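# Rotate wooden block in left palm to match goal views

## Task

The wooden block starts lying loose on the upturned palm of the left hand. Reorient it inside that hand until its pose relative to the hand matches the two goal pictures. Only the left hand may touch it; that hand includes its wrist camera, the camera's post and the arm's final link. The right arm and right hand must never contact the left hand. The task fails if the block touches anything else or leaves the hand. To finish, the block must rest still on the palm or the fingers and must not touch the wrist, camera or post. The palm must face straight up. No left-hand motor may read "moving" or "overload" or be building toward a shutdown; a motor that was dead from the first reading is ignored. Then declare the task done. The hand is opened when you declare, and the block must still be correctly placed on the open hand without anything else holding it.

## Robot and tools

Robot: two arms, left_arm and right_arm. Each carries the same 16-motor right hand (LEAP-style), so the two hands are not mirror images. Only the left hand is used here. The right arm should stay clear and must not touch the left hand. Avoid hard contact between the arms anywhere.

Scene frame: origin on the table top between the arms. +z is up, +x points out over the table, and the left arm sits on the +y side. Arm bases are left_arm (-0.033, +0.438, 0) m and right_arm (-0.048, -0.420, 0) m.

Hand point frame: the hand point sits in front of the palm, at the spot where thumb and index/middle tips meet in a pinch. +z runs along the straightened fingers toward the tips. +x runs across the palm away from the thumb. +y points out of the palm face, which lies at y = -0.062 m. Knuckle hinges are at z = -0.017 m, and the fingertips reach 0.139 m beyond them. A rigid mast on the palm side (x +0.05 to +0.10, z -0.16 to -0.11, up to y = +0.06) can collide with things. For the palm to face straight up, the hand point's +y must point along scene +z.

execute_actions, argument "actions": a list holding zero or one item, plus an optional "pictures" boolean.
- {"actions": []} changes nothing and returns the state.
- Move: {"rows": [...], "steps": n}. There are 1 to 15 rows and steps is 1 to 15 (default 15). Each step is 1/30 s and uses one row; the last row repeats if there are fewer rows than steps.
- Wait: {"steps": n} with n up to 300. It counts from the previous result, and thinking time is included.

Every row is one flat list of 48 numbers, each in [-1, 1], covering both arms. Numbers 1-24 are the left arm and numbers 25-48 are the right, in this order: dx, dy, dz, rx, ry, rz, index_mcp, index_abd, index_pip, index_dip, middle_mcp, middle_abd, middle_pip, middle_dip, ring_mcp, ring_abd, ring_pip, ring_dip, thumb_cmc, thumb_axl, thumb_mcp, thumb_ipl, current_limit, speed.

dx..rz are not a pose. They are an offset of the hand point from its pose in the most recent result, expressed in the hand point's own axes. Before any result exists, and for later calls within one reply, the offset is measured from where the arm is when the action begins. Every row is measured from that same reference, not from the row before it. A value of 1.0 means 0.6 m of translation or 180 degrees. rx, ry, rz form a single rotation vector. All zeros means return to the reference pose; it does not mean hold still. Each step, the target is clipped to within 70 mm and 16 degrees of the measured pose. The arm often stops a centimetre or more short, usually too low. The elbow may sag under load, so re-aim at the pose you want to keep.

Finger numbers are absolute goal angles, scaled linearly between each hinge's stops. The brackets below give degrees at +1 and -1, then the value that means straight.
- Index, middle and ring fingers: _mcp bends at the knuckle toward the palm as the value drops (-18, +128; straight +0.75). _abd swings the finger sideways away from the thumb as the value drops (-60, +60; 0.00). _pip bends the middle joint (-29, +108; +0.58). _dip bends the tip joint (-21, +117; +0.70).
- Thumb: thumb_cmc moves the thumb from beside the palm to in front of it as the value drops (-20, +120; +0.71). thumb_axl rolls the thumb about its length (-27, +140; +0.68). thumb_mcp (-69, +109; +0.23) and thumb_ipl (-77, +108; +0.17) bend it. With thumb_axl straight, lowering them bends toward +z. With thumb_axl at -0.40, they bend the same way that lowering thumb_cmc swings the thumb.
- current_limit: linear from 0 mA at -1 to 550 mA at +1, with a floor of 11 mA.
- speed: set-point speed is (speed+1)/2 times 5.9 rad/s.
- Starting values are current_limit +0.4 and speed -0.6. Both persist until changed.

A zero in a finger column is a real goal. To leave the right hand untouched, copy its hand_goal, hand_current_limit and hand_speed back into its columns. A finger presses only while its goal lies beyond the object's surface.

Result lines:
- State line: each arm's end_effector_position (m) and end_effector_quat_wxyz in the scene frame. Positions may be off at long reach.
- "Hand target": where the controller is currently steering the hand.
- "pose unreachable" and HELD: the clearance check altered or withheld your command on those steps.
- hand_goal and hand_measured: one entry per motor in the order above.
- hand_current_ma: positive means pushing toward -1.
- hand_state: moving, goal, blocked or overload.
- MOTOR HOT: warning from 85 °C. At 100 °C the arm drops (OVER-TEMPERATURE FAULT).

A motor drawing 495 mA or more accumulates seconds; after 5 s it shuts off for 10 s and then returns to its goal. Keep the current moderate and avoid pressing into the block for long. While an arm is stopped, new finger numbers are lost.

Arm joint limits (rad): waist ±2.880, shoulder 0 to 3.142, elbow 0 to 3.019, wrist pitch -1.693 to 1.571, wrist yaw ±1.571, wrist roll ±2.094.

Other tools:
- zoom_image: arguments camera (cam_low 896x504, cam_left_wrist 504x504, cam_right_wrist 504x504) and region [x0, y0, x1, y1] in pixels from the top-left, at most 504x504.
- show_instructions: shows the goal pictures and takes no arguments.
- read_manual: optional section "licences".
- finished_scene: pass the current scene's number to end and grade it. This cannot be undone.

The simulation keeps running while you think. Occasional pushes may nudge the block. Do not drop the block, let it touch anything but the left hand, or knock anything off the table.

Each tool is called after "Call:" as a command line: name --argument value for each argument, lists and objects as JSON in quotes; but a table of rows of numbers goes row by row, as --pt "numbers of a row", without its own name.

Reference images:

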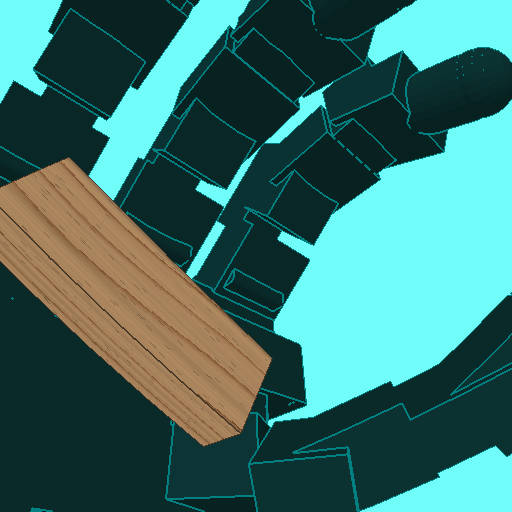

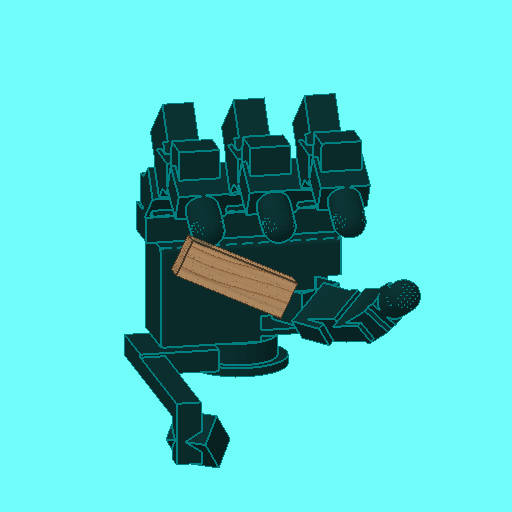

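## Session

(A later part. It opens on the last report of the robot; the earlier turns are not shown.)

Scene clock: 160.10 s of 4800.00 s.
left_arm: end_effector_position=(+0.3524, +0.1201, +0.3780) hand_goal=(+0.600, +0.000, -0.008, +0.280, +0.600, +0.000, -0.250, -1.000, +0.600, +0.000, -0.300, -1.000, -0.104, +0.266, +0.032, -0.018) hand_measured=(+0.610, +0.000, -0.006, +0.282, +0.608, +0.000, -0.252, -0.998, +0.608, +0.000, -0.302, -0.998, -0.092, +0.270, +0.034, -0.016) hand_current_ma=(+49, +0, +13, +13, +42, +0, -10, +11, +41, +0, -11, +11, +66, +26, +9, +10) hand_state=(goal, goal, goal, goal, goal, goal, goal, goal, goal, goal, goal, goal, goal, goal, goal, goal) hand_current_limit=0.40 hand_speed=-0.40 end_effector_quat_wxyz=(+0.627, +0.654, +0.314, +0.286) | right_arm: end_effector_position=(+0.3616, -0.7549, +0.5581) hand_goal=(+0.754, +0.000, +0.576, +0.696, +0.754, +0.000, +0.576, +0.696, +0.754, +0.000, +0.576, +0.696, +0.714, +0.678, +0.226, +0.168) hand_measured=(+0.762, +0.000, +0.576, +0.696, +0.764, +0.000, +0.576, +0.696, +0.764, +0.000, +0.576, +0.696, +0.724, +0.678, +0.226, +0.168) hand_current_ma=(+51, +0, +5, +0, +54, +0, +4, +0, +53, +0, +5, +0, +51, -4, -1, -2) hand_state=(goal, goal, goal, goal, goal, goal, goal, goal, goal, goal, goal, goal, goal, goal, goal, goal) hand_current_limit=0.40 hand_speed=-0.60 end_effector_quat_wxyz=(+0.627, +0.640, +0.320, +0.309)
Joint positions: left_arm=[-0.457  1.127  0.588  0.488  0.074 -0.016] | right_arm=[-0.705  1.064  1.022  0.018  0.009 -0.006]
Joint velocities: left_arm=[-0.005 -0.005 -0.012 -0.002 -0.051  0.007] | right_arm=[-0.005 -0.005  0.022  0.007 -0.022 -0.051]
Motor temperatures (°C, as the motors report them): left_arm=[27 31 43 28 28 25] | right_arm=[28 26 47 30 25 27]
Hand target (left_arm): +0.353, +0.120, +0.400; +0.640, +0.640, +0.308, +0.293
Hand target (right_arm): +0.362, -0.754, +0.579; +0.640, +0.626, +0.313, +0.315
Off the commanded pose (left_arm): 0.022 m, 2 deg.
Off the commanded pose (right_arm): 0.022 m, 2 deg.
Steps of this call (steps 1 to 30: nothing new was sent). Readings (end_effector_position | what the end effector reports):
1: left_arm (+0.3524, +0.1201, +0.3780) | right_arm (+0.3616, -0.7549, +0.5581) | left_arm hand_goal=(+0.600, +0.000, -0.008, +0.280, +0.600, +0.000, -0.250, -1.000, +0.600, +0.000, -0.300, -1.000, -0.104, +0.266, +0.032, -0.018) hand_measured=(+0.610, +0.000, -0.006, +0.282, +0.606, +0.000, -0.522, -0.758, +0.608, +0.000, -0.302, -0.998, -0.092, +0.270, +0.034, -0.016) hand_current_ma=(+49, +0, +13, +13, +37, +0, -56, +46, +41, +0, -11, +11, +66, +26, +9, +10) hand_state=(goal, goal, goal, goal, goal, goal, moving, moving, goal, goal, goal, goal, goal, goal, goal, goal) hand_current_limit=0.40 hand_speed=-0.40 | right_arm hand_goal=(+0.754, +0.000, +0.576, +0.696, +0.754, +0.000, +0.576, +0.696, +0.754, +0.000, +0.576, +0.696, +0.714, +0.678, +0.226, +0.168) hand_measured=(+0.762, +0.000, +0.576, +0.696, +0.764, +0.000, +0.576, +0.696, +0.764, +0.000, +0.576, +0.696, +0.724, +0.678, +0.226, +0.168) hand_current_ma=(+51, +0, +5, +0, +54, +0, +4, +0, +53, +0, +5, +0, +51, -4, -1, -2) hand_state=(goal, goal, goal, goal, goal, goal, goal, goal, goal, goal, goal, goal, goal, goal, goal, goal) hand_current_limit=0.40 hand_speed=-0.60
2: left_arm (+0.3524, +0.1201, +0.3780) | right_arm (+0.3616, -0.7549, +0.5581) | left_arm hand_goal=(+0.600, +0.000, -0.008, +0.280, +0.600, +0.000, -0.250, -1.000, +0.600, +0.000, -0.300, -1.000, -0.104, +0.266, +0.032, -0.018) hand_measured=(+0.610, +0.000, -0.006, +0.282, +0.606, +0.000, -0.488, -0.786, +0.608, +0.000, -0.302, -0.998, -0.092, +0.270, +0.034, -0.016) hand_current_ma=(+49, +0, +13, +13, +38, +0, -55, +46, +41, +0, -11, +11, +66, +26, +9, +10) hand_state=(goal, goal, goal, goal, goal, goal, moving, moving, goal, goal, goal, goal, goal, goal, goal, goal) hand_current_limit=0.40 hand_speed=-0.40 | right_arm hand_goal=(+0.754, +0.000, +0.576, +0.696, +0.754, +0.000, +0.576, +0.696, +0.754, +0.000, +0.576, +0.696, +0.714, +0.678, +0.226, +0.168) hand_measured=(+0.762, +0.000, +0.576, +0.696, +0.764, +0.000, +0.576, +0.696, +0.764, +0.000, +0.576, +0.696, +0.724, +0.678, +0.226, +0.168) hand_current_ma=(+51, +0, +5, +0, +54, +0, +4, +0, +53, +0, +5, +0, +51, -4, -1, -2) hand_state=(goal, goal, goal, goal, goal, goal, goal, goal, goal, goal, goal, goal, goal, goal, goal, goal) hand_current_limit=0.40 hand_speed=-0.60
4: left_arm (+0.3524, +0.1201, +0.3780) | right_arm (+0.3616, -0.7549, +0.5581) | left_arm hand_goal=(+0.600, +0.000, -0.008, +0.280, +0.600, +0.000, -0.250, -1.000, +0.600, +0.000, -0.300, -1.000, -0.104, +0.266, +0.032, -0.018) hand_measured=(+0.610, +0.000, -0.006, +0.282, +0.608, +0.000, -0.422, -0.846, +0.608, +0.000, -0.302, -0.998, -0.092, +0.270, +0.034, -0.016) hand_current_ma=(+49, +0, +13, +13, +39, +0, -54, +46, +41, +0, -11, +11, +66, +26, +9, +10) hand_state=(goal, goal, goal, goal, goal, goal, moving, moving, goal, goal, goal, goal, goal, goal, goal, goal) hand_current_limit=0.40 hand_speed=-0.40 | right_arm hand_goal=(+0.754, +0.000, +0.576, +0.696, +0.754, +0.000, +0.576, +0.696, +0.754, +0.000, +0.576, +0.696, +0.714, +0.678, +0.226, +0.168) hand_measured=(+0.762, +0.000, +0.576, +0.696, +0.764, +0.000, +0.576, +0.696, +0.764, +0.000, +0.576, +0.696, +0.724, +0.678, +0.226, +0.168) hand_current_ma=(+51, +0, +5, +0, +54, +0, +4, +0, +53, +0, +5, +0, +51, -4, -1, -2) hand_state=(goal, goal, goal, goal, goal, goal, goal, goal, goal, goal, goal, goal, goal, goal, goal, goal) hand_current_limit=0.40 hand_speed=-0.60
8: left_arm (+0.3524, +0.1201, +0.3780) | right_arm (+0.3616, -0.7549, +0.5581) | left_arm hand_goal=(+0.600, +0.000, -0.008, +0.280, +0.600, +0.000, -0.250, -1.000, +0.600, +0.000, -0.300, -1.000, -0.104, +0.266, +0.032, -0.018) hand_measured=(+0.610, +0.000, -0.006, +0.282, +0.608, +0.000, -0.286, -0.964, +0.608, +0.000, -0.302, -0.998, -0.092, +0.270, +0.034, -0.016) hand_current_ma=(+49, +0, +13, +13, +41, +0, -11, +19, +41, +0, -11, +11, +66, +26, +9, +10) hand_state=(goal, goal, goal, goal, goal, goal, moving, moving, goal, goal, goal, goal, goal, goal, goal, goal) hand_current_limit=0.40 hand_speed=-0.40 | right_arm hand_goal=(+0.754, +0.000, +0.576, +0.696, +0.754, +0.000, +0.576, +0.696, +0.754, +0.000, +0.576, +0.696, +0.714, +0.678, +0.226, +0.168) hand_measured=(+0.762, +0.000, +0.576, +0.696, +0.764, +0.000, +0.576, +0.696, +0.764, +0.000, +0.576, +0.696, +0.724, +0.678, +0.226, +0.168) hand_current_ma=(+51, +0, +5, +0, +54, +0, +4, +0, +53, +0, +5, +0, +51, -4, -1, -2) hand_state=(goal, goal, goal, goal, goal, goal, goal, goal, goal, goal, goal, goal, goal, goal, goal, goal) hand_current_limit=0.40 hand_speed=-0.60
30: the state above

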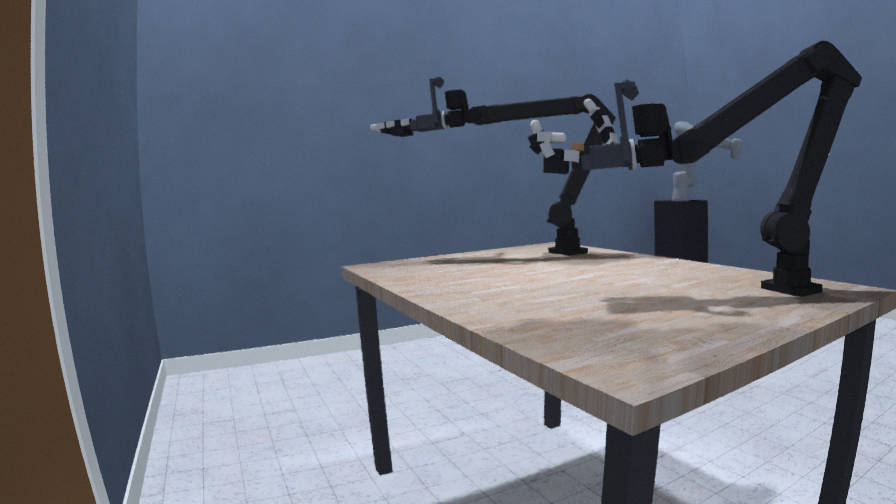

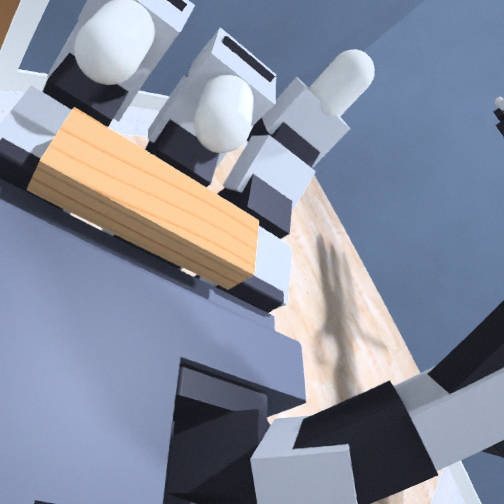

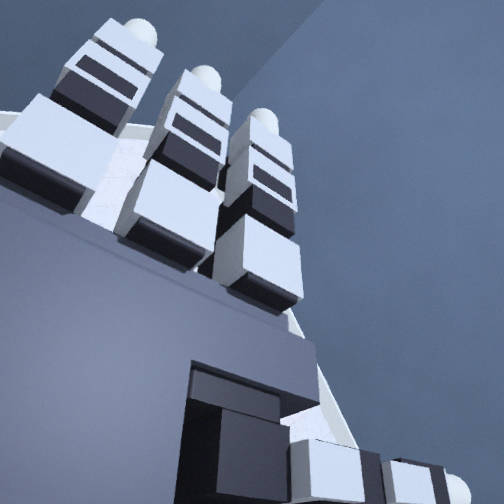

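Call:
execute_actions --actions '[{"rows": [[0, 0.037, 0, -0.0135, 0, 0, 0.6, 0, -0.008, 0.28, 0.6, 0, -1.0, -1.0, 0.6, 0, -0.3, -1.0, -0.104, 0.266, 0.032, -0.018, 0.4, -0.6, 0, 0.036, 0, -0.0135, 0, 0, 0.754, 0, 0.576, 0.696, 0.754, 0, 0.576, 0.696, 0.754, 0, 0.576, 0.696, 0.714, 0.678, 0.226, 0.168, 0.4, -0.6]], "steps": 15}]' --pictures false

Call:
execute_actions --actions '[{"steps": 30}]'

Scene clock: 164.73 s of 4800.00 s.
left_arm: end_effector_position=(+0.3524, +0.1201, +0.3780) hand_goal=(+0.600, +0.000, -0.008, +0.280, +0.600, +0.000, -1.000, -1.000, +0.600, +0.000, -0.300, -1.000, -0.104, +0.266, +0.032, -0.018) hand_measured=(+0.610, +0.000, -0.006, +0.282, +0.608, +0.000, -0.652, -0.998, +0.608, +0.000, -0.302, -0.998, -0.092, +0.270, +0.034, -0.016) hand_current_ma=(+49, +0, +13, +13, +43, +0, +55, +11, +41, +0, -11, +11, +66, +26, +9, +10) hand_state=(goal, goal, goal, goal, goal, goal, moving, goal, goal, goal, goal, goal, goal, goal, goal, goal) hand_current_limit=0.40 hand_speed=-0.60 end_effector_quat_wxyz=(+0.627, +0.654, +0.314, +0.286) | right_arm: end_effector_position=(+0.3616, -0.7549, +0.5581) hand_goal=(+0.754, +0.000, +0.576, +0.696, +0.754, +0.000, +0.576, +0.696, +0.754, +0.000, +0.576, +0.696, +0.714, +0.678, +0.226, +0.168) hand_measured=(+0.762, +0.000, +0.576, +0.696, +0.764, +0.000, +0.576, +0.696, +0.764, +0.000, +0.576, +0.696, +0.724, +0.678, +0.226, +0.168) hand_current_ma=(+51, +0, +5, +0, +54, +0, +4, +0, +53, +0, +5, +0, +51, -4, -1, -2) hand_state=(goal, goal, goal, goal, goal, goal, goal, goal, goal, goal, goal, goal, goal, goal, goal, goal) hand_current_limit=0.40 hand_speed=-0.60 end_effector_quat_wxyz=(+0.627, +0.640, +0.320, +0.309)
Joint positions: left_arm=[-0.457  1.127  0.588  0.488  0.074 -0.016] | right_arm=[-0.705  1.064  1.022  0.018  0.009 -0.006]
Joint velocities: left_arm=[-0.005 -0.015  0.002 -0.017 -0.007 -0.007] | right_arm=[-0.015 -0.005  0.007 -0.012 -0.007  0.051]
Motor temperatures (°C, as the motors report them): left_arm=[27 31 43 28 28 25] | right_arm=[28 26 47 30 25 27]
Hand target (left_arm): +0.353, +0.120, +0.400; +0.640, +0.640, +0.308, +0.293
Hand target (right_arm): +0.362, -0.754, +0.579; +0.640, +0.626, +0.313, +0.315
Off the commanded pose (left_arm): 0.022 m, 2 deg.
Off the commanded pose (right_arm): 0.022 m, 2 deg.
Steps of this call (steps 1 to 124: nothing new was sent; steps 125 to 139: all 15 steps of this action). Readings (end_effector_position | what the end effector reports):
125: left_arm (+0.3524, +0.1201, +0.3780) | right_arm (+0.3616, -0.7549, +0.5581) | left_arm hand_goal=(+0.600, +0.000, -0.008, +0.280, +0.600, +0.000, -1.000, -1.000, +0.600, +0.000, -0.300, -1.000, -0.104, +0.266, +0.032, -0.018) hand_measured=(+0.610, +0.000, -0.006, +0.282, +0.608, +0.000, -0.252, -0.998, +0.608, +0.000, -0.302, -0.998, -0.092, +0.270, +0.034, -0.016) hand_current_ma=(+49, +0, +13, +13, +42, +0, -10, +11, +41, +0, -11, +11, +66, +26, +9, +10) hand_state=(goal, goal, goal, goal, goal, goal, moving, goal, goal, goal, goal, goal, goal, goal, goal, goal) hand_current_limit=0.40 hand_speed=-0.60 | right_arm hand_goal=(+0.754, +0.000, +0.576, +0.696, +0.754, +0.000, +0.576, +0.696, +0.754, +0.000, +0.576, +0.696, +0.714, +0.678, +0.226, +0.168) hand_measured=(+0.762, +0.000, +0.576, +0.696, +0.764, +0.000, +0.576, +0.696, +0.764, +0.000, +0.576, +0.696, +0.724, +0.678, +0.226, +0.168) hand_current_ma=(+51, +0, +5, +0, +54, +0, +4, +0, +53, +0, +5, +0, +51, -4, -1, -2) hand_state=(goal, goal, goal, goal, goal, goal, goal, goal, goal, goal, goal, goal, goal, goal, goal, goal) hand_current_limit=0.40 hand_speed=-0.60
126: left_arm (+0.3524, +0.1201, +0.3780) | right_arm (+0.3616, -0.7549, +0.5581) | left_arm hand_goal=(+0.600, +0.000, -0.008, +0.280, +0.600, +0.000, -1.000, -1.000, +0.600, +0.000, -0.300, -1.000, -0.104, +0.266, +0.032, -0.018) hand_measured=(+0.610, +0.000, -0.006, +0.282, +0.608, +0.000, -0.252, -0.998, +0.608, +0.000, -0.302, -0.998, -0.092, +0.270, +0.034, -0.016) hand_current_ma=(+49, +0, +13, +13, +42, +0, +58, +11, +41, +0, -11, +11, +66, +26, +9, +10) hand_state=(goal, goal, goal, goal, goal, goal, moving, goal, goal, goal, goal, goal, goal, goal, goal, goal) hand_current_limit=0.40 hand_speed=-0.60 | right_arm hand_goal=(+0.754, +0.000, +0.576, +0.696, +0.754, +0.000, +0.576, +0.696, +0.754, +0.000, +0.576, +0.696, +0.714, +0.678, +0.226, +0.168) hand_measured=(+0.762, +0.000, +0.576, +0.696, +0.764, +0.000, +0.576, +0.696, +0.764, +0.000, +0.576, +0.696, +0.724, +0.678, +0.226, +0.168) hand_current_ma=(+51, +0, +5, +0, +54, +0, +4, +0, +53, +0, +5, +0, +51, -4, -1, -2) hand_state=(goal, goal, goal, goal, goal, goal, goal, goal, goal, goal, goal, goal, goal, goal, goal, goal) hand_current_limit=0.40 hand_speed=-0.60
128: left_arm (+0.3524, +0.1201, +0.3780) | right_arm (+0.3616, -0.7549, +0.5581) | left_arm hand_goal=(+0.600, +0.000, -0.008, +0.280, +0.600, +0.000, -1.000, -1.000, +0.600, +0.000, -0.300, -1.000, -0.104, +0.266, +0.032, -0.018) hand_measured=(+0.610, +0.000, -0.006, +0.282, +0.608, +0.000, -0.292, -0.998, +0.608, +0.000, -0.302, -0.998, -0.092, +0.270, +0.034, -0.016) hand_current_ma=(+49, +0, +13, +13, +43, +0, +66, +11, +41, +0, -11, +11, +66, +26, +9, +10) hand_state=(goal, goal, goal, goal, goal, goal, moving, goal, goal, goal, goal, goal, goal, goal, goal, goal) hand_current_limit=0.40 hand_speed=-0.60 | right_arm hand_goal=(+0.754, +0.000, +0.576, +0.696, +0.754, +0.000, +0.576, +0.696, +0.754, +0.000, +0.576, +0.696, +0.714, +0.678, +0.226, +0.168) hand_measured=(+0.762, +0.000, +0.576, +0.696, +0.764, +0.000, +0.576, +0.696, +0.764, +0.000, +0.576, +0.696, +0.724, +0.678, +0.226, +0.168) hand_current_ma=(+51, +0, +5, +0, +54, +0, +4, +0, +53, +0, +5, +0, +51, -4, -1, -2) hand_state=(goal, goal, goal, goal, goal, goal, goal, goal, goal, goal, goal, goal, goal, goal, goal, goal) hand_current_limit=0.40 hand_speed=-0.60
132: left_arm (+0.3524, +0.1201, +0.3780) | right_arm (+0.3616, -0.7549, +0.5581) | left_arm hand_goal=(+0.600, +0.000, -0.008, +0.280, +0.600, +0.000, -1.000, -1.000, +0.600, +0.000, -0.300, -1.000, -0.104, +0.266, +0.032, -0.018) hand_measured=(+0.610, +0.000, -0.006, +0.282, +0.608, +0.000, -0.422, -0.998, +0.608, +0.000, -0.302, -0.998, -0.092, +0.270, +0.034, -0.016) hand_current_ma=(+49, +0, +13, +13, +43, +0, +58, +11, +41, +0, -11, +11, +66, +26, +9, +10) hand_state=(goal, goal, goal, goal, goal, goal, moving, goal, goal, goal, goal, goal, goal, goal, goal, goal) hand_current_limit=0.40 hand_speed=-0.60 | right_arm hand_goal=(+0.754, +0.000, +0.576, +0.696, +0.754, +0.000, +0.576, +0.696, +0.754, +0.000, +0.576, +0.696, +0.714, +0.678, +0.226, +0.168) hand_measured=(+0.762, +0.000, +0.576, +0.696, +0.764, +0.000, +0.576, +0.696, +0.764, +0.000, +0.576, +0.696, +0.724, +0.678, +0.226, +0.168) hand_current_ma=(+51, +0, +5, +0, +54, +0, +4, +0, +53, +0, +5, +0, +51, -4, -1, -2) hand_state=(goal, goal, goal, goal, goal, goal, goal, goal, goal, goal, goal, goal, goal, goal, goal, goal) hand_current_limit=0.40 hand_speed=-0.60
139: the state above

Scene clock: 165.73 s of 4800.00 s.
left_arm: end_effector_position=(+0.3524, +0.1201, +0.3780) hand_goal=(+0.600, +0.000, -0.008, +0.280, +0.600, +0.000, -1.000, -1.000, +0.600, +0.000, -0.300, -1.000, -0.104, +0.266, +0.032, -0.018) hand_measured=(+0.610, +0.000, -0.006, +0.282, +0.608, +0.000, -0.706, -0.990, +0.608, +0.000, -0.302, -0.998, -0.092, +0.270, +0.034, -0.016) hand_current_ma=(+49, +0, +13, +13, +43, +0, +385, +58, +41, +0, -11, +11, +66, +26, +9, +10) hand_state=(goal, goal, goal, goal, goal, goal, blocked, goal, goal, goal, goal, goal, goal, goal, goal, goal) hand_current_limit=0.40 hand_speed=-0.60 end_effector_quat_wxyz=(+0.627, +0.654, +0.314, +0.286) | right_arm: end_effector_position=(+0.3616, -0.7549, +0.5581) hand_goal=(+0.754, +0.000, +0.576, +0.696, +0.754, +0.000, +0.576, +0.696, +0.754, +0.000, +0.576, +0.696, +0.714, +0.678, +0.226, +0.168) hand_measured=(+0.762, +0.000, +0.576, +0.696, +0.764, +0.000, +0.576, +0.696, +0.764, +0.000, +0.576, +0.696, +0.724, +0.678, +0.226, +0.168) hand_current_ma=(+51, +0, +5, +0, +54, +0, +4, +0, +53, +0, +5, +0, +51, -4, -1, -2) hand_state=(goal, goal, goal, goal, goal, goal, goal, goal, goal, goal, goal, goal, goal, goal, goal, goal) hand_current_limit=0.40 hand_speed=-0.60 end_effector_quat_wxyz=(+0.627, +0.640, +0.320, +0.309)
Joint positions: left_arm=[-0.457  1.127  0.588  0.488  0.074 -0.016] | right_arm=[-0.705  1.064  1.022  0.018  0.009 -0.006]
Joint velocities: left_arm=[-0.005  0.005 -0.022  0.007  0.037  0.037] | right_arm=[-0.005 -0.015  0.002 -0.007 -0.022  0.051]
Motor temperatures (°C, as the motors report them): left_arm=[27 31 43 28 28 25] | right_arm=[28 26 47 30 25 27]
Hand target (left_arm): +0.353, +0.120, +0.400; +0.640, +0.640, +0.308, +0.293
Hand target (right_arm): +0.362, -0.754, +0.579; +0.640, +0.626, +0.313, +0.315
Off the commanded pose (left_arm): 0.022 m, 2 deg.
Off the commanded pose (right_arm): 0.022 m, 2 deg.
Steps of this call (steps 1 to 30: nothing new was sent). Readings (end_effector_position | what the end effector reports):
1: left_arm (+0.3524, +0.1201, +0.3780) | right_arm (+0.3616, -0.7549, +0.5581) | left_arm hand_goal=(+0.600, +0.000, -0.008, +0.280, +0.600, +0.000, -1.000, -1.000, +0.600, +0.000, -0.300, -1.000, -0.104, +0.266, +0.032, -0.018) hand_measured=(+0.610, +0.000, -0.006, +0.282, +0.608, +0.000, -0.686, -0.998, +0.608, +0.000, -0.302, -0.998, -0.092, +0.270, +0.034, -0.016) hand_current_ma=(+49, +0, +13, +13, +43, +0, +54, +11, +41, +0, -11, +11, +66, +26, +9, +10) hand_state=(goal, goal, goal, goal, goal, goal, moving, goal, goal, goal, goal, goal, goal, goal, goal, goal) hand_current_limit=0.40 hand_speed=-0.60 | right_arm hand_goal=(+0.754, +0.000, +0.576, +0.696, +0.754, +0.000, +0.576, +0.696, +0.754, +0.000, +0.576, +0.696, +0.714, +0.678, +0.226, +0.168) hand_measured=(+0.762, +0.000, +0.576, +0.696, +0.764, +0.000, +0.576, +0.696, +0.764, +0.000, +0.576, +0.696, +0.724, +0.678, +0.226, +0.168) hand_current_ma=(+51, +0, +5, +0, +54, +0, +4, +0, +53, +0, +5, +0, +51, -4, -1, -2) hand_state=(goal, goal, goal, goal, goal, goal, goal, goal, goal, goal, goal, goal, goal, goal, goal, goal) hand_current_limit=0.40 hand_speed=-0.60
2: left_arm (+0.3524, +0.1201, +0.3780) | right_arm (+0.3616, -0.7549, +0.5581) | left_arm hand_goal=(+0.600, +0.000, -0.008, +0.280, +0.600, +0.000, -1.000, -1.000, +0.600, +0.000, -0.300, -1.000, -0.104, +0.266, +0.032, -0.018) hand_measured=(+0.610, +0.000, -0.006, +0.282, +0.608, +0.000, -0.700, -0.996, +0.608, +0.000, -0.302, -0.998, -0.092, +0.270, +0.034, -0.016) hand_current_ma=(+49, +0, +13, +13, +43, +0, +348, +47, +41, +0, -11, +11, +66, +26, +9, +10) hand_state=(goal, goal, goal, goal, goal, goal, moving, moving, goal, goal, goal, goal, goal, goal, goal, goal) hand_current_limit=0.40 hand_speed=-0.60 | right_arm hand_goal=(+0.754, +0.000, +0.576, +0.696, +0.754, +0.000, +0.576, +0.696, +0.754, +0.000, +0.576, +0.696, +0.714, +0.678, +0.226, +0.168) hand_measured=(+0.762, +0.000, +0.576, +0.696, +0.764, +0.000, +0.576, +0.696, +0.764, +0.000, +0.576, +0.696, +0.724, +0.678, +0.226, +0.168) hand_current_ma=(+51, +0, +5, +0, +54, +0, +4, +0, +53, +0, +5, +0, +51, -4, -1, -2) hand_state=(goal, goal, goal, goal, goal, goal, goal, goal, goal, goal, goal, goal, goal, goal, goal, goal) hand_current_limit=0.40 hand_speed=-0.60
4: left_arm (+0.3524, +0.1201, +0.3780) | right_arm (+0.3616, -0.7549, +0.5581) | left_arm hand_goal=(+0.600, +0.000, -0.008, +0.280, +0.600, +0.000, -1.000, -1.000, +0.600, +0.000, -0.300, -1.000, -0.104, +0.266, +0.032, -0.018) hand_measured=(+0.610, +0.000, -0.006, +0.282, +0.608, +0.000, -0.704, -0.992, +0.608, +0.000, -0.302, -0.998, -0.092, +0.270, +0.034, -0.016) hand_current_ma=(+49, +0, +13, +13, +43, +0, +385, +58, +41, +0, -11, +11, +66, +26, +9, +10) hand_state=(goal, goal, goal, goal, goal, goal, moving, moving, goal, goal, goal, goal, goal, goal, goal, goal) hand_current_limit=0.40 hand_speed=-0.60 | right_arm hand_goal=(+0.754, +0.000, +0.576, +0.696, +0.754, +0.000, +0.576, +0.696, +0.754, +0.000, +0.576, +0.696, +0.714, +0.678, +0.226, +0.168) hand_measured=(+0.762, +0.000, +0.576, +0.696, +0.764, +0.000, +0.576, +0.696, +0.764, +0.000, +0.576, +0.696, +0.724, +0.678, +0.226, +0.168) hand_current_ma=(+51, +0, +5, +0, +54, +0, +4, +0, +53, +0, +5, +0, +51, -4, -1, -2) hand_state=(goal, goal, goal, goal, goal, goal, goal, goal, goal, goal, goal, goal, goal, goal, goal, goal) hand_current_limit=0.40 hand_speed=-0.60
8: left_arm (+0.3524, +0.1201, +0.3780) | right_arm (+0.3616, -0.7549, +0.5581) | left_arm hand_goal=(+0.600, +0.000, -0.008, +0.280, +0.600, +0.000, -1.000, -1.000, +0.600, +0.000, -0.300, -1.000, -0.104, +0.266, +0.032, -0.018) hand_measured=(+0.610, +0.000, -0.006, +0.282, +0.608, +0.000, -0.706, -0.990, +0.608, +0.000, -0.302, -0.998, -0.092, +0.270, +0.034, -0.016) hand_current_ma=(+49, +0, +13, +13, +43, +0, +385, +58, +41, +0, -11, +11, +66, +26, +9, +10) hand_state=(goal, goal, goal, goal, goal, goal, blocked, goal, goal, goal, goal, goal, goal, goal, goal, goal) hand_current_limit=0.40 hand_speed=-0.60 | right_arm hand_goal=(+0.754, +0.000, +0.576, +0.696, +0.754, +0.000, +0.576, +0.696, +0.754, +0.000, +0.576, +0.696, +0.714, +0.678, +0.226, +0.168) hand_measured=(+0.762, +0.000, +0.576, +0.696, +0.764, +0.000, +0.576, +0.696, +0.764, +0.000, +0.576, +0.696, +0.724, +0.678, +0.226, +0.168) hand_current_ma=(+51, +0, +5, +0, +54, +0, +4, +0, +53, +0, +5, +0, +51, -4, -1, -2) hand_state=(goal, goal, goal, goal, goal, goal, goal, goal, goal, goal, goal, goal, goal, goal, goal, goal) hand_current_limit=0.40 hand_speed=-0.60
30: the state above

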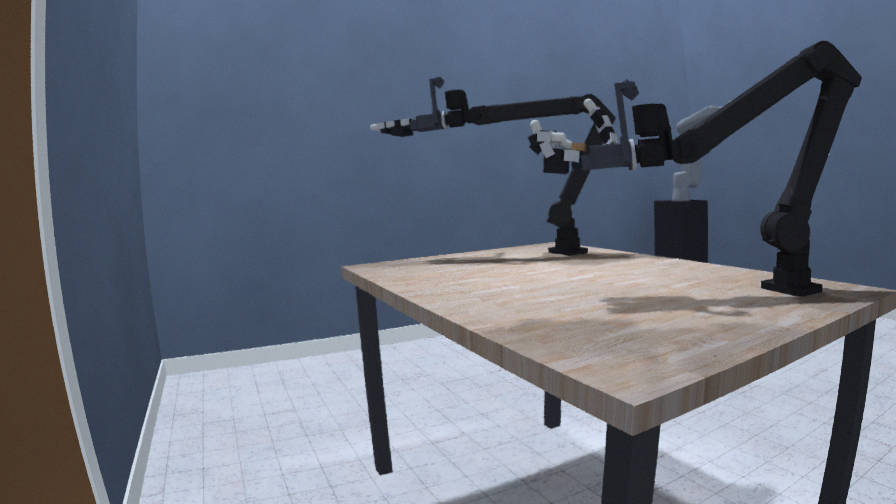

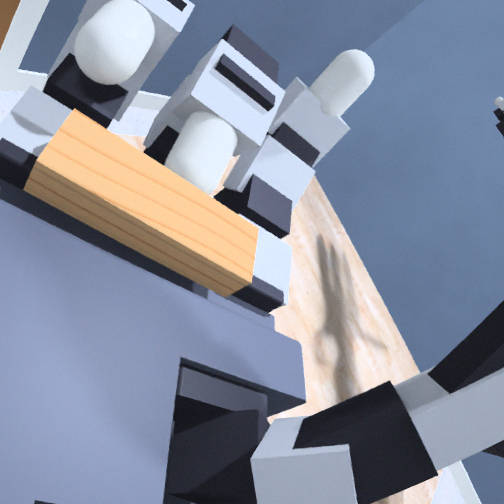

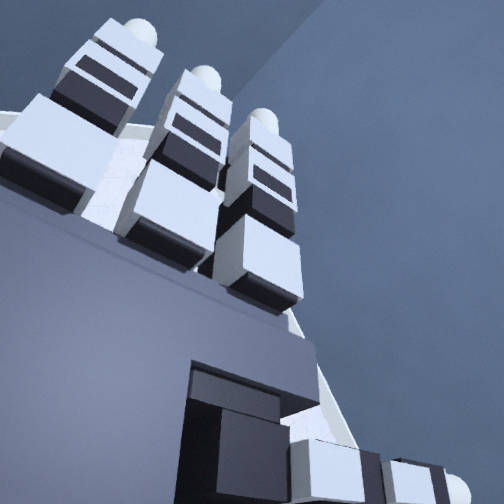

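Call:
execute_actions --actions '[{"rows": [[0, 0.037, 0, -0.0135, 0, 0, 0.6, 0, -0.008, 0.28, 0.6, 0, -1.0, -0.65, 0.6, 0, -0.3, -1.0, -0.104, 0.266, 0.032, -0.018, 0.4, -0.7, 0, 0.036, 0, -0.0135, 0, 0, 0.754, 0, 0.576, 0.696, 0.754, 0, 0.576, 0.696, 0.754, 0, 0.576, 0.696, 0.714, 0.678, 0.226, 0.168, 0.4, -0.6]], "steps": 15}]' --pictures false

Call:
execute_actions --actions '[{"steps": 30}]'

Scene clock: 175.43 s of 4800.00 s.
left_arm: end_effector_position=(+0.3524, +0.1201, +0.3780) hand_goal=(+0.600, +0.000, -0.008, +0.280, +0.600, +0.000, -1.000, -0.650, +0.600, +0.000, -0.300, -1.000, -0.104, +0.266, +0.032, -0.018) hand_measured=(+0.610, +0.000, -0.006, +0.282, +0.626, +0.000, -0.932, -0.736, +0.608, +0.000, -0.302, -0.998, -0.092, +0.270, +0.034, -0.016) hand_current_ma=(+49, +0, +13, +13, +191, +0, +336, -334, +41, +0, -11, +11, +66, +26, +9, +10) hand_state=(goal, goal, goal, goal, moving, goal, moving, moving, goal, goal, goal, goal, goal, goal, goal, goal) hand_current_limit=0.40 hand_speed=-0.70 end_effector_quat_wxyz=(+0.627, +0.654, +0.314, +0.286) | right_arm: end_effector_position=(+0.3616, -0.7549, +0.5581) hand_goal=(+0.754, +0.000, +0.576, +0.696, +0.754, +0.000, +0.576, +0.696, +0.754, +0.000, +0.576, +0.696, +0.714, +0.678, +0.226, +0.168) hand_measured=(+0.762, +0.000, +0.576, +0.696, +0.764, +0.000, +0.576, +0.696, +0.764, +0.000, +0.576, +0.696, +0.724, +0.678, +0.226, +0.168) hand_current_ma=(+51, +0, +5, +0, +54, +0, +4, +0, +53, +0, +5, +0, +51, -4, -1, -2) hand_state=(goal, goal, goal, goal, goal, goal, goal, goal, goal, goal, goal, goal, goal, goal, goal, goal) hand_current_limit=0.40 hand_speed=-0.60 end_effector_quat_wxyz=(+0.627, +0.640, +0.320, +0.309)
Joint positions: left_arm=[-0.457  1.127  0.588  0.488  0.074 -0.016] | right_arm=[-0.705  1.064  1.022  0.018  0.009 -0.006]
Joint velocities: left_arm=[ 0.005  0.015 -0.022 -0.007 -0.125  0.051] | right_arm=[ 0.005 -0.015 -0.022  0.002 -0.037  0.007]
Motor temperatures (°C, as the motors report them): left_arm=[27 31 43 28 28 25] | right_arm=[28 26 48 30 25 27]
Hand target (left_arm): +0.353, +0.120, +0.400; +0.640, +0.640, +0.308, +0.293
Hand target (right_arm): +0.362, -0.754, +0.579; +0.640, +0.626, +0.313, +0.315
Off the commanded pose (left_arm): 0.022 m, 2 deg.
Off the commanded pose (right_arm): 0.022 m, 2 deg.
Steps of this call (steps 1 to 276: nothing new was sent; steps 277 to 291: all 15 steps of this action). Readings (end_effector_position | what the end effector reports):
277: left_arm (+0.3524, +0.1201, +0.3780) | right_arm (+0.3616, -0.7549, +0.5581) | left_arm hand_goal=(+0.600, +0.000, -0.008, +0.280, +0.600, +0.000, -1.000, -0.650, +0.600, +0.000, -0.300, -1.000, -0.104, +0.266, +0.032, -0.018) hand_measured=(+0.610, +0.000, -0.006, +0.282, +0.608, +0.000, -0.706, -0.990, +0.608, +0.000, -0.302, -0.998, -0.092, +0.270, +0.034, -0.016) hand_current_ma=(+49, +0, +13, +13, +43, +0, +385, +58, +41, +0, -11, +11, +66, +26, +9, +10) hand_state=(goal, goal, goal, goal, goal, goal, blocked, moving, goal, goal, goal, goal, goal, goal, goal, goal) hand_current_limit=0.40 hand_speed=-0.70 | right_arm hand_goal=(+0.754, +0.000, +0.576, +0.696, +0.754, +0.000, +0.576, +0.696, +0.754, +0.000, +0.576, +0.696, +0.714, +0.678, +0.226, +0.168) hand_measured=(+0.762, +0.000, +0.576, +0.696, +0.764, +0.000, +0.576, +0.696, +0.764, +0.000, +0.576, +0.696, +0.724, +0.678, +0.226, +0.168) hand_current_ma=(+51, +0, +5, +0, +54, +0, +4, +0, +53, +0, +5, +0, +51, -4, -1, -2) hand_state=(goal, goal, goal, goal, goal, goal, goal, goal, goal, goal, goal, goal, goal, goal, goal, goal) hand_current_limit=0.40 hand_speed=-0.60
278: left_arm (+0.3524, +0.1201, +0.3780) | right_arm (+0.3616, -0.7549, +0.5581) | left_arm hand_goal=(+0.600, +0.000, -0.008, +0.280, +0.600, +0.000, -1.000, -0.650, +0.600, +0.000, -0.300, -1.000, -0.104, +0.266, +0.032, -0.018) hand_measured=(+0.610, +0.000, -0.006, +0.282, +0.608, +0.000, -0.706, -0.990, +0.608, +0.000, -0.302, -0.998, -0.092, +0.270, +0.034, -0.016) hand_current_ma=(+49, +0, +13, +13, +43, +0, +384, +10, +41, +0, -11, +11, +66, +26, +9, +10) hand_state=(goal, goal, goal, goal, goal, goal, blocked, moving, goal, goal, goal, goal, goal, goal, goal, goal) hand_current_limit=0.40 hand_speed=-0.70 | right_arm hand_goal=(+0.754, +0.000, +0.576, +0.696, +0.754, +0.000, +0.576, +0.696, +0.754, +0.000, +0.576, +0.696, +0.714, +0.678, +0.226, +0.168) hand_measured=(+0.762, +0.000, +0.576, +0.696, +0.764, +0.000, +0.576, +0.696, +0.764, +0.000, +0.576, +0.696, +0.724, +0.678, +0.226, +0.168) hand_current_ma=(+51, +0, +5, +0, +54, +0, +4, +0, +53, +0, +5, +0, +51, -4, -1, -2) hand_state=(goal, goal, goal, goal, goal, goal, goal, goal, goal, goal, goal, goal, goal, goal, goal, goal) hand_current_limit=0.40 hand_speed=-0.60
280: left_arm (+0.3524, +0.1201, +0.3780) | right_arm (+0.3616, -0.7549, +0.5581) | left_arm hand_goal=(+0.600, +0.000, -0.008, +0.280, +0.600, +0.000, -1.000, -0.650, +0.600, +0.000, -0.300, -1.000, -0.104, +0.266, +0.032, -0.018) hand_measured=(+0.610, +0.000, -0.006, +0.282, +0.608, +0.000, -0.730, -0.960, +0.608, +0.000, -0.302, -0.998, -0.092, +0.270, +0.034, -0.016) hand_current_ma=(+49, +0, +13, +13, +43, +0, +178, -25, +41, +0, -11, +11, +66, +26, +9, +10) hand_state=(goal, goal, goal, goal, goal, goal, moving, moving, goal, goal, goal, goal, goal, goal, goal, goal) hand_current_limit=0.40 hand_speed=-0.70 | right_arm hand_goal=(+0.754, +0.000, +0.576, +0.696, +0.754, +0.000, +0.576, +0.696, +0.754, +0.000, +0.576, +0.696, +0.714, +0.678, +0.226, +0.168) hand_measured=(+0.762, +0.000, +0.576, +0.696, +0.764, +0.000, +0.576, +0.696, +0.764, +0.000, +0.576, +0.696, +0.724, +0.678, +0.226, +0.168) hand_current_ma=(+51, +0, +5, +0, +54, +0, +4, +0, +53, +0, +5, +0, +51, -4, -1, -2) hand_state=(goal, goal, goal, goal, goal, goal, goal, goal, goal, goal, goal, goal, goal, goal, goal, goal) hand_current_limit=0.40 hand_speed=-0.60
284: left_arm (+0.3524, +0.1201, +0.3780) | right_arm (+0.3616, -0.7549, +0.5581) | left_arm hand_goal=(+0.600, +0.000, -0.008, +0.280, +0.600, +0.000, -1.000, -0.650, +0.600, +0.000, -0.300, -1.000, -0.104, +0.266, +0.032, -0.018) hand_measured=(+0.610, +0.000, -0.006, +0.282, +0.608, +0.000, -0.818, -0.868, +0.608, +0.000, -0.302, -0.998, -0.092, +0.270, +0.034, -0.016) hand_current_ma=(+49, +0, +13, +13, +43, +0, +163, -27, +41, +0, -11, +11, +66, +26, +9, +10) hand_state=(goal, goal, goal, goal, goal, goal, moving, moving, goal, goal, goal, goal, goal, goal, goal, goal) hand_current_limit=0.40 hand_speed=-0.70 | right_arm hand_goal=(+0.754, +0.000, +0.576, +0.696, +0.754, +0.000, +0.576, +0.696, +0.754, +0.000, +0.576, +0.696, +0.714, +0.678, +0.226, +0.168) hand_measured=(+0.762, +0.000, +0.576, +0.696, +0.764, +0.000, +0.576, +0.696, +0.764, +0.000, +0.576, +0.696, +0.724, +0.678, +0.226, +0.168) hand_current_ma=(+51, +0, +5, +0, +54, +0, +4, +0, +53, +0, +5, +0, +51, -4, -1, -2) hand_state=(goal, goal, goal, goal, goal, goal, goal, goal, goal, goal, goal, goal, goal, goal, goal, goal) hand_current_limit=0.40 hand_speed=-0.60
291: the state above

Scene clock: 176.43 s of 4800.00 s.
left_arm: end_effector_position=(+0.3524, +0.1201, +0.3780) hand_goal=(+0.600, +0.000, -0.008, +0.280, +0.600, +0.000, -1.000, -0.650, +0.600, +0.000, -0.300, -1.000, -0.104, +0.266, +0.032, -0.018) hand_measured=(+0.610, +0.000, -0.006, +0.282, +0.640, +0.000, -0.936, -0.720, +0.608, +0.000, -0.302, -0.998, -0.092, +0.270, +0.034, -0.016) hand_current_ma=(+49, +0, +13, +13, +218, +0, +320, -385, +41, +0, -11, +11, +66, +26, +9, +10) hand_state=(goal, goal, goal, goal, blocked, goal, blocked, blocked, goal, goal, goal, goal, goal, goal, goal, goal) hand_current_limit=0.40 hand_speed=-0.70 end_effector_quat_wxyz=(+0.627, +0.654, +0.314, +0.286) | right_arm: end_effector_position=(+0.3616, -0.7549, +0.5581) hand_goal=(+0.754, +0.000, +0.576, +0.696, +0.754, +0.000, +0.576, +0.696, +0.754, +0.000, +0.576, +0.696, +0.714, +0.678, +0.226, +0.168) hand_measured=(+0.762, +0.000, +0.576, +0.696, +0.764, +0.000, +0.576, +0.696, +0.764, +0.000, +0.576, +0.696, +0.724, +0.678, +0.226, +0.168) hand_current_ma=(+51, +0, +5, +0, +54, +0, +4, +0, +53, +0, +5, +0, +51, -4, -1, -2) hand_state=(goal, goal, goal, goal, goal, goal, goal, goal, goal, goal, goal, goal, goal, goal, goal, goal) hand_current_limit=0.40 hand_speed=-0.60 end_effector_quat_wxyz=(+0.627, +0.640, +0.320, +0.309)
Joint positions: left_arm=[-0.457  1.127  0.588  0.488  0.074 -0.016] | right_arm=[-0.705  1.064  1.022  0.018  0.009 -0.006]
Joint velocities: left_arm=[-0.015 -0.005  0.012  0.002  0.007  0.022] | right_arm=[-0.005  0.005  0.007 -0.002 -0.066 -0.037]
Motor temperatures (°C, as the motors report them): left_arm=[27 31 43 28 28 25] | right_arm=[28 26 48 30 25 27]
Hand target (left_arm): +0.353, +0.120, +0.400; +0.640, +0.640, +0.308, +0.293
Hand target (right_arm): +0.362, -0.754, +0.579; +0.640, +0.626, +0.313, +0.315
Off the commanded pose (left_arm): 0.022 m, 2 deg.
Off the commanded pose (right_arm): 0.022 m, 2 deg.
Steps of this call (steps 1 to 30: nothing new was sent). Readings (end_effector_position | what the end effector reports):
1: left_arm (+0.3524, +0.1201, +0.3780) | right_arm (+0.3616, -0.7549, +0.5581) | left_arm hand_goal=(+0.600, +0.000, -0.008, +0.280, +0.600, +0.000, -1.000, -0.650, +0.600, +0.000, -0.300, -1.000, -0.104, +0.266, +0.032, -0.018) hand_measured=(+0.610, +0.000, -0.006, +0.282, +0.632, +0.000, -0.934, -0.732, +0.608, +0.000, -0.302, -0.998, -0.092, +0.270, +0.034, -0.016) hand_current_ma=(+49, +0, +13, +13, +197, +0, +327, -354, +41, +0, -11, +11, +66, +26, +9, +10) hand_state=(goal, goal, goal, goal, moving, goal, moving, moving, goal, goal, goal, goal, goal, goal, goal, goal) hand_current_limit=0.40 hand_speed=-0.70 | right_arm hand_goal=(+0.754, +0.000, +0.576, +0.696, +0.754, +0.000, +0.576, +0.696, +0.754, +0.000, +0.576, +0.696, +0.714, +0.678, +0.226, +0.168) hand_measured=(+0.762, +0.000, +0.576, +0.696, +0.764, +0.000, +0.576, +0.696, +0.764, +0.000, +0.576, +0.696, +0.724, +0.678, +0.226, +0.168) hand_current_ma=(+51, +0, +5, +0, +54, +0, +4, +0, +53, +0, +5, +0, +51, -4, -1, -2) hand_state=(goal, goal, goal, goal, goal, goal, goal, goal, goal, goal, goal, goal, goal, goal, goal, goal) hand_current_limit=0.40 hand_speed=-0.60
2: left_arm (+0.3524, +0.1201, +0.3780) | right_arm (+0.3616, -0.7549, +0.5581) | left_arm hand_goal=(+0.600, +0.000, -0.008, +0.280, +0.600, +0.000, -1.000, -0.650, +0.600, +0.000, -0.300, -1.000, -0.104, +0.266, +0.032, -0.018) hand_measured=(+0.610, +0.000, -0.006, +0.282, +0.634, +0.000, -0.936, -0.726, +0.608, +0.000, -0.302, -0.998, -0.092, +0.270, +0.034, -0.016) hand_current_ma=(+49, +0, +13, +13, +206, +0, +318, -364, +41, +0, -11, +11, +66, +26, +9, +10) hand_state=(goal, goal, goal, goal, moving, goal, moving, moving, goal, goal, goal, goal, goal, goal, goal, goal) hand_current_limit=0.40 hand_speed=-0.70 | right_arm hand_goal=(+0.754, +0.000, +0.576, +0.696, +0.754, +0.000, +0.576, +0.696, +0.754, +0.000, +0.576, +0.696, +0.714, +0.678, +0.226, +0.168) hand_measured=(+0.762, +0.000, +0.576, +0.696, +0.764, +0.000, +0.576, +0.696, +0.764, +0.000, +0.576, +0.696, +0.724, +0.678, +0.226, +0.168) hand_current_ma=(+51, +0, +5, +0, +54, +0, +4, +0, +53, +0, +5, +0, +51, -4, -1, -2) hand_state=(goal, goal, goal, goal, goal, goal, goal, goal, goal, goal, goal, goal, goal, goal, goal, goal) hand_current_limit=0.40 hand_speed=-0.60
4: left_arm (+0.3524, +0.1201, +0.3780) | right_arm (+0.3616, -0.7549, +0.5581) | left_arm hand_goal=(+0.600, +0.000, -0.008, +0.280, +0.600, +0.000, -1.000, -0.650, +0.600, +0.000, -0.300, -1.000, -0.104, +0.266, +0.032, -0.018) hand_measured=(+0.610, +0.000, -0.006, +0.282, +0.638, +0.000, -0.936, -0.724, +0.608, +0.000, -0.302, -0.998, -0.092, +0.270, +0.034, -0.016) hand_current_ma=(+49, +0, +13, +13, +212, +0, +320, -376, +41, +0, -11, +11, +66, +26, +9, +10) hand_state=(goal, goal, goal, goal, moving, goal, blocked, moving, goal, goal, goal, goal, goal, goal, goal, goal) hand_current_limit=0.40 hand_speed=-0.70 | right_arm hand_goal=(+0.754, +0.000, +0.576, +0.696, +0.754, +0.000, +0.576, +0.696, +0.754, +0.000, +0.576, +0.696, +0.714, +0.678, +0.226, +0.168) hand_measured=(+0.762, +0.000, +0.576, +0.696, +0.764, +0.000, +0.576, +0.696, +0.764, +0.000, +0.576, +0.696, +0.724, +0.678, +0.226, +0.168) hand_current_ma=(+51, +0, +5, +0, +54, +0, +4, +0, +53, +0, +5, +0, +51, -4, -1, -2) hand_state=(goal, goal, goal, goal, goal, goal, goal, goal, goal, goal, goal, goal, goal, goal, goal, goal) hand_current_limit=0.40 hand_speed=-0.60
8: left_arm (+0.3524, +0.1201, +0.3780) | right_arm (+0.3616, -0.7549, +0.5581) | left_arm hand_goal=(+0.600, +0.000, -0.008, +0.280, +0.600, +0.000, -1.000, -0.650, +0.600, +0.000, -0.300, -1.000, -0.104, +0.266, +0.032, -0.018) hand_measured=(+0.610, +0.000, -0.006, +0.282, +0.640, +0.000, -0.936, -0.722, +0.608, +0.000, -0.302, -0.998, -0.092, +0.270, +0.034, -0.016) hand_current_ma=(+49, +0, +13, +13, +215, +0, +320, -381, +41, +0, -11, +11, +66, +26, +9, +10) hand_state=(goal, goal, goal, goal, blocked, goal, blocked, moving, goal, goal, goal, goal, goal, goal, goal, goal) hand_current_limit=0.40 hand_speed=-0.70 | right_arm hand_goal=(+0.754, +0.000, +0.576, +0.696, +0.754, +0.000, +0.576, +0.696, +0.754, +0.000, +0.576, +0.696, +0.714, +0.678, +0.226, +0.168) hand_measured=(+0.762, +0.000, +0.576, +0.696, +0.764, +0.000, +0.576, +0.696, +0.764, +0.000, +0.576, +0.696, +0.724, +0.678, +0.226, +0.168) hand_current_ma=(+51, +0, +5, +0, +54, +0, +4, +0, +53, +0, +5, +0, +51, -4, -1, -2) hand_state=(goal, goal, goal, goal, goal, goal, goal, goal, goal, goal, goal, goal, goal, goal, goal, goal) hand_current_limit=0.40 hand_speed=-0.60
30: the state above

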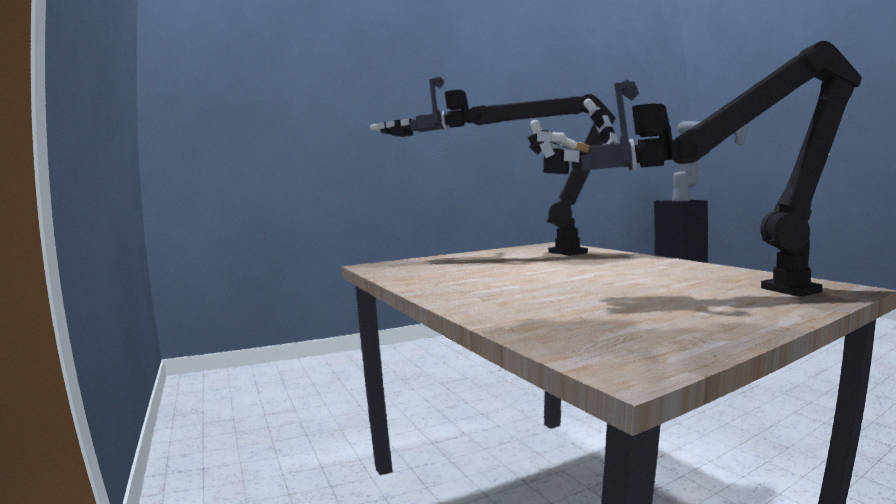

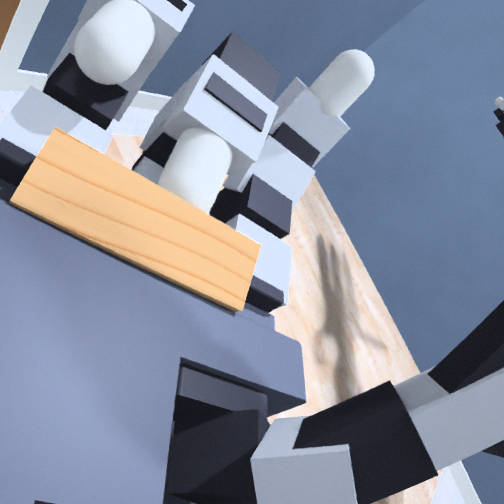

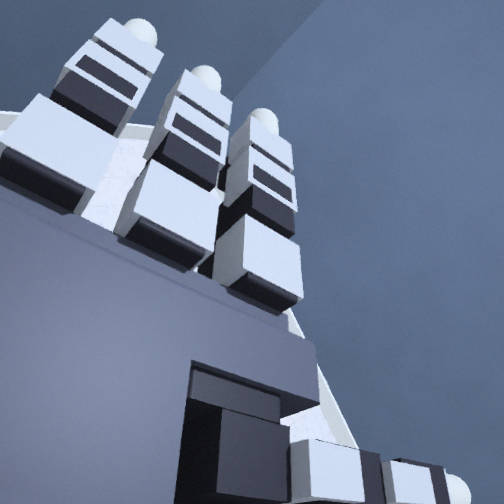

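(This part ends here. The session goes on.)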